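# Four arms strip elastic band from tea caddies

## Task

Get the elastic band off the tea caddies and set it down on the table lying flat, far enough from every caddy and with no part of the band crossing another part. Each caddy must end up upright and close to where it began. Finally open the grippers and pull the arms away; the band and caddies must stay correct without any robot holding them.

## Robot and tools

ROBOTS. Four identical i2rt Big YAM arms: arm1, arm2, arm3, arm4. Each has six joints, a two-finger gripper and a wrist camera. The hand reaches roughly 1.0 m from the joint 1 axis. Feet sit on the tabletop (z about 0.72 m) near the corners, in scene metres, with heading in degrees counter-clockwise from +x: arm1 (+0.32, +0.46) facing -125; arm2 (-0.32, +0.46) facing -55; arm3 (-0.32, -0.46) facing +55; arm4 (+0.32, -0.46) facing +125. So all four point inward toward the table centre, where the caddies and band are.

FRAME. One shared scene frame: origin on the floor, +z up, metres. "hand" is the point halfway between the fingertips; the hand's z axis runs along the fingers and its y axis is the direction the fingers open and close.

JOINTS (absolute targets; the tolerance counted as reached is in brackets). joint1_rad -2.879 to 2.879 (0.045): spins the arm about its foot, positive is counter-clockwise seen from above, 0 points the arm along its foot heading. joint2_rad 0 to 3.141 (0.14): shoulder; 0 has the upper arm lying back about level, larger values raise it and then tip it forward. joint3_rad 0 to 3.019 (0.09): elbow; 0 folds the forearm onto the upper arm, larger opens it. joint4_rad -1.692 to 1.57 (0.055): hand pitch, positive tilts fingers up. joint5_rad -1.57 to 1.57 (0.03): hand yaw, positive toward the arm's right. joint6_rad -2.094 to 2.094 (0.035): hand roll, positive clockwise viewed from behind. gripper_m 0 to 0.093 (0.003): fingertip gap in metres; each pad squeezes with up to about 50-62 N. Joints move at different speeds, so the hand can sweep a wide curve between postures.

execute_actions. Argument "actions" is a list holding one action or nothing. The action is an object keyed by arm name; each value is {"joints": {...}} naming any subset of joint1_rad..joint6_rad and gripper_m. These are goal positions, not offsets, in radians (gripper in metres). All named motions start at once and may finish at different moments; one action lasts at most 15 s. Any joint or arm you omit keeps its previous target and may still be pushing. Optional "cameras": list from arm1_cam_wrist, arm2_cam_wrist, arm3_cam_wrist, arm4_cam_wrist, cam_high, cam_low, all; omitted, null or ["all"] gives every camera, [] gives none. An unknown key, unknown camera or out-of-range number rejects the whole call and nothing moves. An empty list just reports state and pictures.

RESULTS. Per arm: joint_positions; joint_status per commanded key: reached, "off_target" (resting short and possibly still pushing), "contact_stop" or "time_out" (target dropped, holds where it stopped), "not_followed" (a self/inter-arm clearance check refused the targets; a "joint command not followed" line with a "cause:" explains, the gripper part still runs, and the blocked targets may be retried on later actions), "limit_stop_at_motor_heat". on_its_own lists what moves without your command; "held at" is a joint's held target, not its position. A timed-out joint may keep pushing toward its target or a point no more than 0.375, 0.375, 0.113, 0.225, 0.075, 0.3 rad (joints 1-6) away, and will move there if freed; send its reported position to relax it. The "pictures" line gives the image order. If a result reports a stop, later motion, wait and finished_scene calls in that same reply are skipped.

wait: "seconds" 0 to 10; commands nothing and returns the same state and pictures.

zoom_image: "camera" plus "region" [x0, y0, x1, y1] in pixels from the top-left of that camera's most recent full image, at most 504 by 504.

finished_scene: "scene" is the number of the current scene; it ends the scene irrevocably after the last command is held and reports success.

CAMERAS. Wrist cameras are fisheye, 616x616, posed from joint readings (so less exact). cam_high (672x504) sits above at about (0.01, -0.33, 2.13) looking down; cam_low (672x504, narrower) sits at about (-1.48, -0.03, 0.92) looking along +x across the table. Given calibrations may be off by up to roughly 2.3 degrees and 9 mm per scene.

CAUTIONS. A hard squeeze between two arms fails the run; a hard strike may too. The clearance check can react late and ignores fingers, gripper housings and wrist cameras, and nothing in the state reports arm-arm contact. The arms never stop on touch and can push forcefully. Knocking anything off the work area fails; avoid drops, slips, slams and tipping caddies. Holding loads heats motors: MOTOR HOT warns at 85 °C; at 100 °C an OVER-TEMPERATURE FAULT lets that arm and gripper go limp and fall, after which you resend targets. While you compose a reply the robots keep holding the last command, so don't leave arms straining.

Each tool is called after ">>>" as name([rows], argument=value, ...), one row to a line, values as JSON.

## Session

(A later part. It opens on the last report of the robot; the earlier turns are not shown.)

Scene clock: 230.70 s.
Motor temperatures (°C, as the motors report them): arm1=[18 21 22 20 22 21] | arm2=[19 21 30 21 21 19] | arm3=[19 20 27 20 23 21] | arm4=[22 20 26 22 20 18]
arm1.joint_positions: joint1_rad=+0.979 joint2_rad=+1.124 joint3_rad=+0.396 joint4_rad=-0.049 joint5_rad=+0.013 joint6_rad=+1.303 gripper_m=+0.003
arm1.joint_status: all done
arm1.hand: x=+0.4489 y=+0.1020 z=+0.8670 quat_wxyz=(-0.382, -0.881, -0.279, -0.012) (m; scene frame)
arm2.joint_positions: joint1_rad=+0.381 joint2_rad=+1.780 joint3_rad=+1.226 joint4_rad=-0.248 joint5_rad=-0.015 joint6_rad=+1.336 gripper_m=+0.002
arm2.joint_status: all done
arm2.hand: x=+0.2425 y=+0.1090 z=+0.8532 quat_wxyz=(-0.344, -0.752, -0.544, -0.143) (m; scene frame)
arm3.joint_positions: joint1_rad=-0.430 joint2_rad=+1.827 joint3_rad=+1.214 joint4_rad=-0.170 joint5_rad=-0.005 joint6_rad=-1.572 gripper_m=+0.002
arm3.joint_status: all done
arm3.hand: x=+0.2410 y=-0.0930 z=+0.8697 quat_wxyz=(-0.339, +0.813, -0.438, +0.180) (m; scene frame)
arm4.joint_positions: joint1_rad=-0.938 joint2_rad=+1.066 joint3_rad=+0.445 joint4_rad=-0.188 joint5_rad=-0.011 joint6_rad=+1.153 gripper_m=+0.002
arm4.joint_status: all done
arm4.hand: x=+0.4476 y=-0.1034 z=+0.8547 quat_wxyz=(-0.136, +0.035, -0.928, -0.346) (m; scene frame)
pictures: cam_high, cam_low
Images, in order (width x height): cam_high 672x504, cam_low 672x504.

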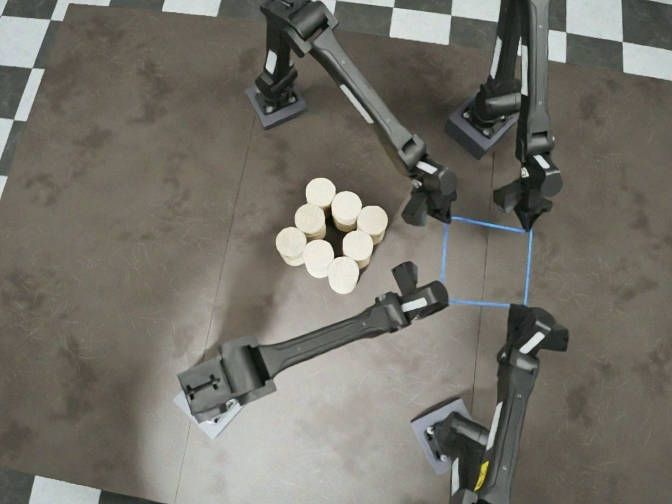

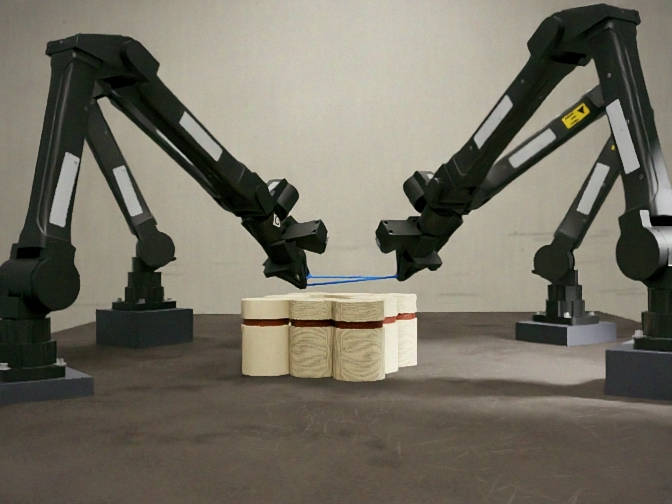

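>>> execute_actions([
  {"arm1":{"joints":{"joint1_rad":0.94,"joint2_rad":1.6,"joint3_rad":0.355,"joint4_rad":0.322}},"arm2":{"joints":{"joint2_rad":1.98,"joint3_rad":1.305,"joint4_rad":-0.17}},"arm3":{"joints":{"joint1_rad":-0.46,"joint2_rad":2.08,"joint3_rad":1.31,"joint4_rad":-0.105}},"arm4":{"joints":{"joint1_rad":-0.9,"joint2_rad":1.465,"joint3_rad":0.405,"joint4_rad":0.15}}},
], cameras=["cam_high","cam_low"])

>>> zoom_image(camera="cam_high", region=[390,160,590,360])

Scene clock: 239.07 s.
Motor temperatures (°C, as the motors report them): arm1=[18 21 22 20 21 21] | arm2=[19 22 31 22 21 19] | arm3=[19 21 29 20 22 21] | arm4=[22 20 27 22 20 18]
arm1.joint_positions: joint1_rad=+0.942 joint2_rad=+1.587 joint3_rad=+0.364 joint4_rad=+0.319 joint5_rad=+0.006 joint6_rad=+1.303 gripper_m=+0.003
arm1.joint_status: all done
arm1.hand: x=+0.4361 y=+0.1005 z=+0.7480 quat_wxyz=(-0.323, -0.907, -0.271, -0.006) (m; scene frame)
arm2.joint_positions: joint1_rad=+0.381 joint2_rad=+1.996 joint3_rad=+1.276 joint4_rad=-0.180 joint5_rad=-0.017 joint6_rad=+1.336 gripper_m=+0.002
arm2.joint_status: all done
arm2.hand: x=+0.2565 y=+0.0994 z=+0.7474 quat_wxyz=(-0.302, -0.766, -0.554, -0.127) (m; scene frame)
arm3.joint_positions: joint1_rad=-0.452 joint2_rad=+2.082 joint3_rad=+1.296 joint4_rad=-0.113 joint5_rad=-0.002 joint6_rad=-1.572 gripper_m=+0.002
arm3.joint_status: all done
arm3.hand: x=+0.2654 y=-0.0957 z=+0.7480 quat_wxyz=(-0.289, +0.826, -0.458, +0.159) (m; scene frame)
arm4.joint_positions: joint1_rad=-0.901 joint2_rad=+1.464 joint3_rad=+0.411 joint4_rad=+0.140 joint5_rad=-0.004 joint6_rad=+1.153 gripper_m=+0.002
arm4.joint_status: all done
arm4.hand: x=+0.4386 y=-0.0904 z=+0.7476 quat_wxyz=(-0.114, +0.052, -0.945, -0.301) (m; scene frame)
pictures: cam_high, cam_low
Images, in order (width x height): cam_high 672x504, cam_low 672x504.

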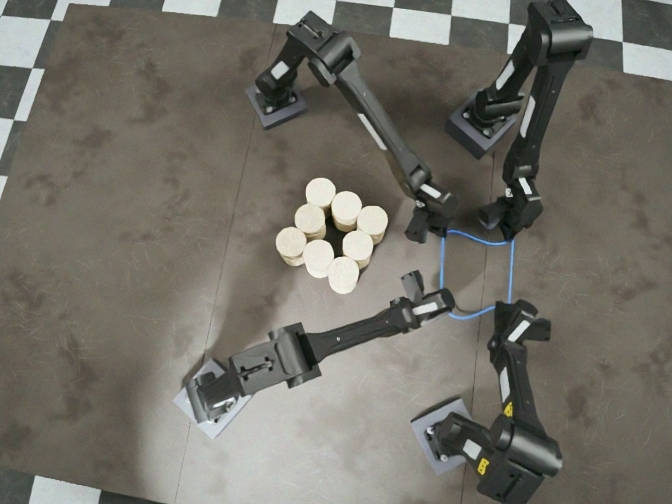

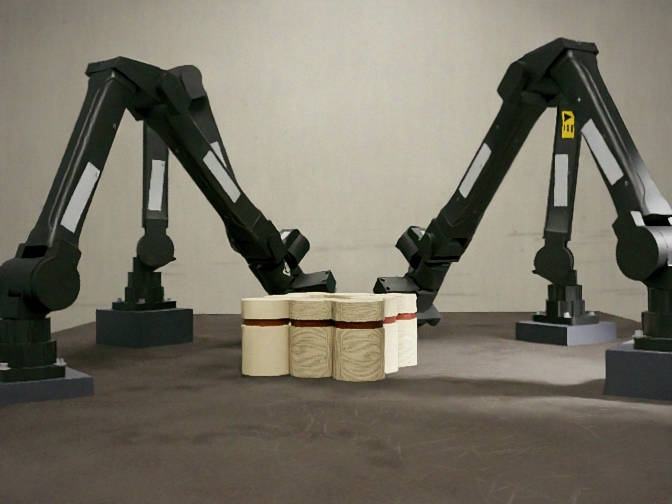

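Region (390, 160, 590, 360) of cam_high's 672x504 image, scaled by 2.520, with more detail than that image has.

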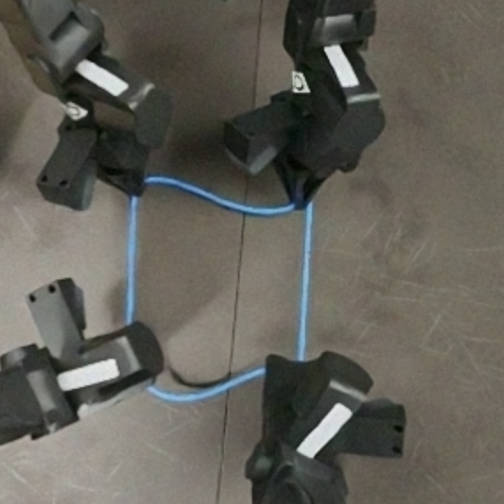

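>>> execute_actions([
  {"arm1":{"joints":{"joint2_rad":1.625}},"arm2":{"joints":{"joint2_rad":2.005}},"arm3":{"joints":{"joint2_rad":2.105}},"arm4":{"joints":{"joint2_rad":1.49}}},
], cameras=[])

>>> execute_actions([
  {"arm1":{"joints":{"gripper_m":0.018}},"arm2":{"joints":{"gripper_m":0.018}},"arm3":{"joints":{"gripper_m":0.018}},"arm4":{"joints":{"gripper_m":0.018}}},
], cameras=["cam_high"])

>>> zoom_image(camera="cam_high", region=[390,160,590,360])

Scene clock: 246.30 s.
Motor temperatures (°C, as the motors report them): arm1=[18 21 22 20 21 21] | arm2=[19 22 31 22 20 19] | arm3=[19 22 29 20 22 21] | arm4=[22 20 26 22 20 18]
arm1.joint_positions: joint1_rad=+0.942 joint2_rad=+1.606 joint3_rad=+0.364 joint4_rad=+0.322 joint5_rad=+0.006 joint6_rad=+1.303 gripper_m=+0.003
arm1.joint_status: all done
arm1.hand: x=+0.4353 y=+0.1031 z=+0.7420 quat_wxyz=(-0.315, -0.909, -0.272, -0.006) (m; scene frame)
arm2.joint_positions: joint1_rad=+0.381 joint2_rad=+1.996 joint3_rad=+1.276 joint4_rad=-0.180 joint5_rad=-0.017 joint6_rad=+1.336 gripper_m=+0.002
arm2.joint_status: all done
arm2.hand: x=+0.2565 y=+0.0994 z=+0.7474 quat_wxyz=(-0.302, -0.766, -0.554, -0.127) (m; scene frame)
arm3.joint_positions: joint1_rad=-0.452 joint2_rad=+2.082 joint3_rad=+1.296 joint4_rad=-0.113 joint5_rad=-0.002 joint6_rad=-1.572 gripper_m=+0.002
arm3.joint_status: all done
arm3.hand: x=+0.2654 y=-0.0957 z=+0.7480 quat_wxyz=(-0.289, +0.826, -0.458, +0.159) (m; scene frame)
arm4.joint_positions: joint1_rad=-0.901 joint2_rad=+1.480 joint3_rad=+0.411 joint4_rad=+0.143 joint5_rad=-0.004 joint6_rad=+1.153 gripper_m=+0.002
arm4.joint_status: all done
arm4.hand: x=+0.4380 y=-0.0922 z=+0.7420 quat_wxyz=(-0.112, +0.052, -0.947, -0.295) (m; scene frame)
pictures: none
No camera images: the call's "cameras" was empty. Leave "cameras" out to get every camera's image.

Scene clock: 246.83 s.
Motor temperatures (°C, as the motors report them): arm1=[18 21 22 20 21 21] | arm2=[19 22 31 22 20 19] | arm3=[19 22 29 20 22 21] | arm4=[22 20 26 22 20 18]
arm1.joint_positions: joint1_rad=+0.942 joint2_rad=+1.608 joint3_rad=+0.357 joint4_rad=+0.322 joint5_rad=+0.004 joint6_rad=+1.303 gripper_m=+0.018
arm1.joint_status: all done
arm1.hand: x=+0.4342 y=+0.1073 z=+0.7392 quat_wxyz=(-0.311, -0.911, -0.272, -0.007) (m; scene frame)
arm2.joint_positions: joint1_rad=+0.381 joint2_rad=+1.996 joint3_rad=+1.276 joint4_rad=-0.180 joint5_rad=-0.017 joint6_rad=+1.336 gripper_m=+0.018
arm2.joint_status: all done
arm2.hand: x=+0.2566 y=+0.0996 z=+0.7474 quat_wxyz=(-0.302, -0.765, -0.554, -0.127) (m; scene frame)
arm3.joint_positions: joint1_rad=-0.452 joint2_rad=+2.082 joint3_rad=+1.296 joint4_rad=-0.113 joint5_rad=-0.002 joint6_rad=-1.572 gripper_m=+0.018
arm3.joint_status: all done
arm3.hand: x=+0.2655 y=-0.0958 z=+0.7480 quat_wxyz=(-0.289, +0.825, -0.458, +0.159) (m; scene frame)
arm4.joint_positions: joint1_rad=-0.901 joint2_rad=+1.481 joint3_rad=+0.407 joint4_rad=+0.143 joint5_rad=-0.003 joint6_rad=+1.153 gripper_m=+0.018
arm4.joint_status: all done
arm4.hand: x=+0.4376 y=-0.0943 z=+0.7404 quat_wxyz=(-0.112, +0.052, -0.948, -0.293) (m; scene frame)
pictures: cam_high
Images, in order (width x height): cam_high 672x504.

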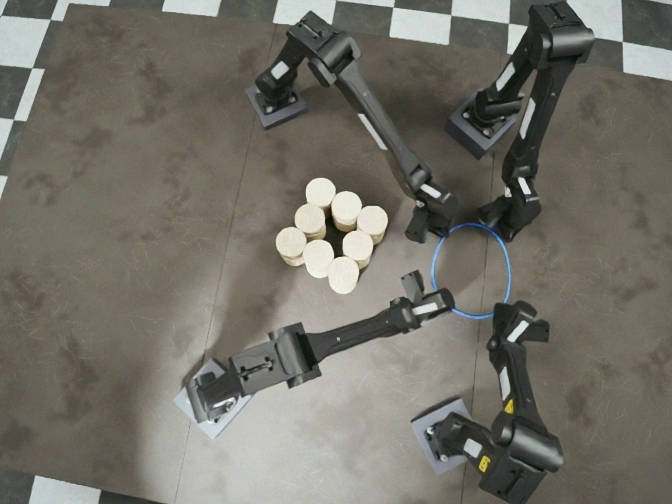

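Region (390, 160, 590, 360) of cam_high's 672x504 image, scaled by 2.520, with more detail than that image has.

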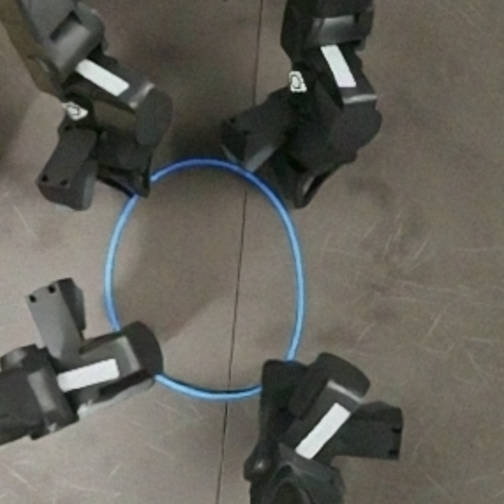

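>>> execute_actions(actions=[], cameras=["arm2_cam_wrist","arm3_cam_wrist","arm4_cam_wrist"])

Scene clock: 249.07 s.
Motor temperatures (°C, as the motors report them): arm1=[18 21 22 20 21 21] | arm2=[19 22 31 22 20 19] | arm3=[19 22 29 20 22 21] | arm4=[22 20 25 22 20 18]
arm1.joint_positions: joint1_rad=+0.942 joint2_rad=+1.608 joint3_rad=+0.357 joint4_rad=+0.322 joint5_rad=+0.004 joint6_rad=+1.303 gripper_m=+0.018
arm1.joint_status: all done
arm1.hand: x=+0.4342 y=+0.1073 z=+0.7392 quat_wxyz=(-0.311, -0.911, -0.272, -0.007) (m; scene frame)
arm2.joint_positions: joint1_rad=+0.381 joint2_rad=+1.996 joint3_rad=+1.276 joint4_rad=-0.180 joint5_rad=-0.017 joint6_rad=+1.336 gripper_m=+0.018
arm2.joint_status: all done
arm2.hand: x=+0.2566 y=+0.0996 z=+0.7474 quat_wxyz=(-0.302, -0.765, -0.554, -0.127) (m; scene frame)
arm3.joint_positions: joint1_rad=-0.452 joint2_rad=+2.082 joint3_rad=+1.296 joint4_rad=-0.113 joint5_rad=-0.002 joint6_rad=-1.572 gripper_m=+0.018
arm3.joint_status: all done
arm3.hand: x=+0.2655 y=-0.0958 z=+0.7480 quat_wxyz=(-0.289, +0.825, -0.458, +0.159) (m; scene frame)
arm4.joint_positions: joint1_rad=-0.901 joint2_rad=+1.481 joint3_rad=+0.407 joint4_rad=+0.143 joint5_rad=-0.003 joint6_rad=+1.153 gripper_m=+0.018
arm4.joint_status: all done
arm4.hand: x=+0.4376 y=-0.0943 z=+0.7404 quat_wxyz=(-0.112, +0.052, -0.948, -0.293) (m; scene frame)
pictures: arm2_cam_wrist, arm3_cam_wrist, arm4_cam_wrist
camera_calibration (this result's frames):
arm2_cam_wrist: T_world_to_cam=[[-0.771021, 0.196653, -0.605685, 0.630125], [-0.0261456, 0.940546, 0.338657, -0.333453], [0.636273, 0.276948, -0.72004, 0.476076], [0, 0, 0, 1]] pos_world=[0.174207, 0.0578642, 0.837377]
arm3_cam_wrist: T_world_to_cam=[[0.667278, 0.409587, 0.622076, -0.598907], [0.120998, -0.883734, 0.452078, -0.449921], [0.734914, -0.226391, -0.639256, 0.385265], [0, 0, 0, 1]] pos_world=[0.170941, -0.0650849, 0.822247]
arm4_cam_wrist: T_world_to_cam=[[0.163059, -0.826572, -0.538693, 0.24855], [-0.895009, -0.353685, 0.271782, 0.162508], [-0.415175, 0.437819, -0.797461, 0.939768], [0, 0, 0, 1]] pos_world=[0.495086, -0.148527, 0.839154]
Images, in order (width x height): arm2_cam_wrist 616x616, arm3_cam_wrist 616x616, arm4_cam_wrist 616x616.

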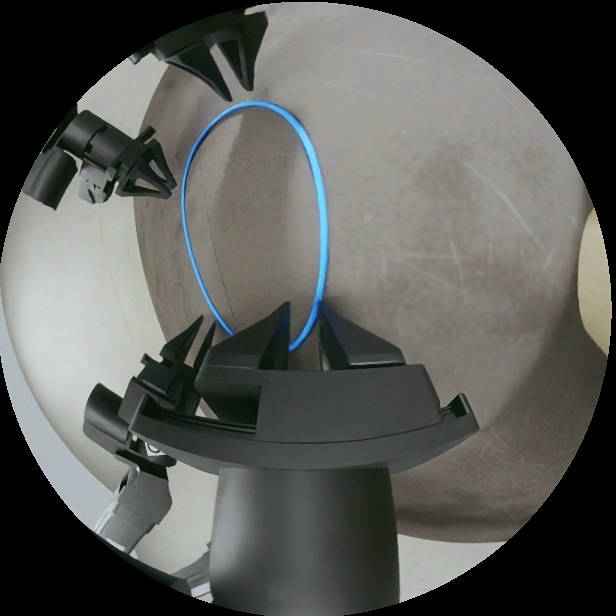

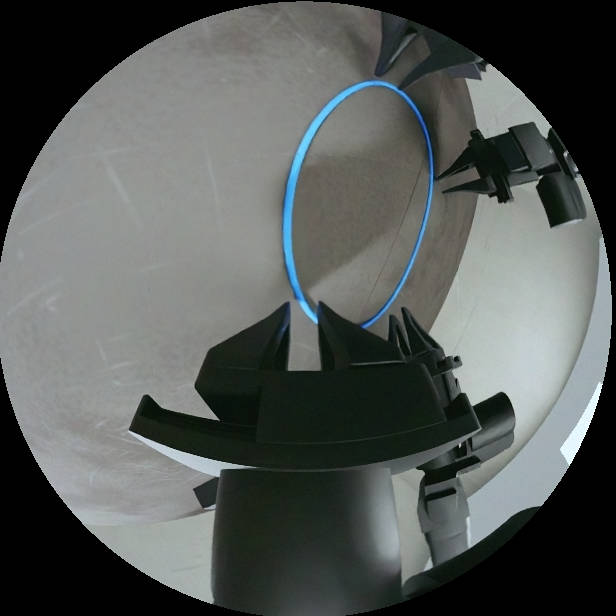

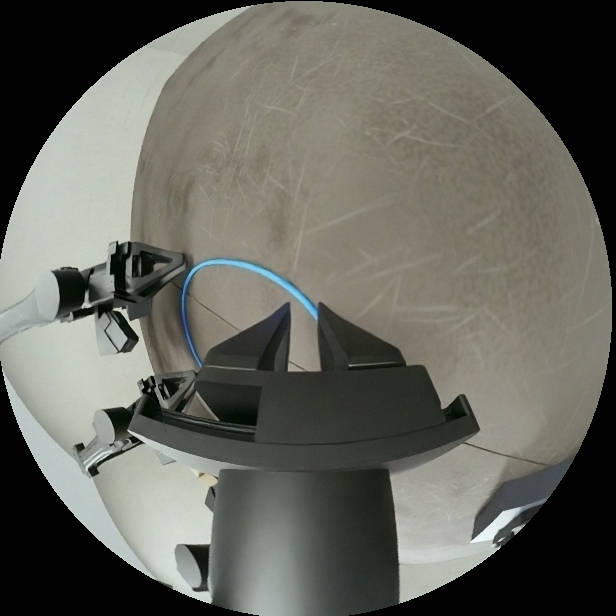

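Free on the table. Retreat.

>>> execute_actions([
  {"arm1":{"joints":{"joint2_rad":0.8,"joint4_rad":-0.3}},"arm2":{"joints":{"joint2_rad":1.1,"joint4_rad":-0.7}},"arm3":{"joints":{"joint1_rad":-0.55,"joint2_rad":1.1,"joint4_rad":-0.7}},"arm4":{"joints":{"joint1_rad":-1.0,"joint2_rad":0.7,"joint4_rad":-0.4}}},
], cameras=["cam_high","cam_low"])

Scene clock: 254.87 s.
Motor temperatures (°C, as the motors report them): arm1=[18 21 22 20 21 21] | arm2=[19 23 31 22 20 19] | arm3=[19 22 29 20 21 21] | arm4=[22 20 25 22 20 18]
arm1.joint_positions: joint1_rad=+0.942 joint2_rad=+0.801 joint3_rad=+0.356 joint4_rad=-0.292 joint5_rad=+0.004 joint6_rad=+1.303 gripper_m=+0.018
arm1.joint_status: all done
arm1.hand: x=+0.4227 y=+0.1412 z=+0.9125 quat_wxyz=(-0.400, -0.878, -0.262, -0.009) (m; scene frame)
arm2.joint_positions: joint1_rad=+0.381 joint2_rad=+1.093 joint3_rad=+1.276 joint4_rad=-0.691 joint5_rad=-0.017 joint6_rad=+1.336 gripper_m=+0.018
arm2.joint_status: all done
arm2.hand: x=+0.1068 y=+0.1990 z=+1.1929 quat_wxyz=(-0.466, -0.698, -0.508, -0.194) (m; scene frame)
arm3.joint_positions: joint1_rad=-0.560 joint2_rad=+1.083 joint3_rad=+1.299 joint4_rad=-0.685 joint5_rad=+0.001 joint6_rad=-1.572 gripper_m=+0.018
arm3.joint_status: all done
arm3.hand: x=+0.1282 y=-0.2455 z=+1.2506 quat_wxyz=(-0.443, +0.721, -0.454, +0.279) (m; scene frame)
arm4.joint_positions: joint1_rad=-1.001 joint2_rad=+0.699 joint3_rad=+0.406 joint4_rad=-0.389 joint5_rad=-0.001 joint6_rad=+1.153 gripper_m=+0.018
arm4.joint_status: all done
arm4.hand: x=+0.4526 y=-0.1551 z=+0.9211 quat_wxyz=(-0.174, +0.004, -0.903, -0.393) (m; scene frame)
pictures: cam_high, cam_low
Images, in order (width x height): cam_high 672x504, cam_low 672x504.

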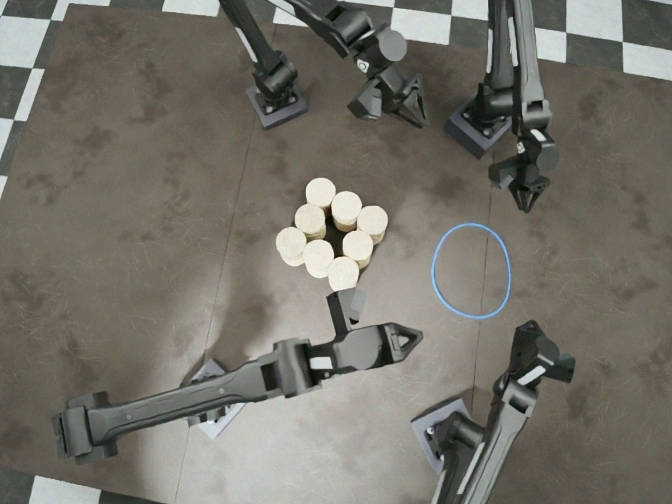

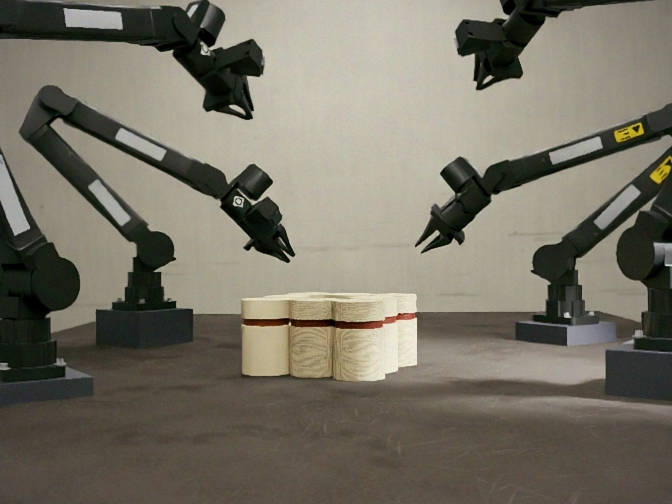

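>>> finished_scene(scene=2)

The scene is finished: the task was done.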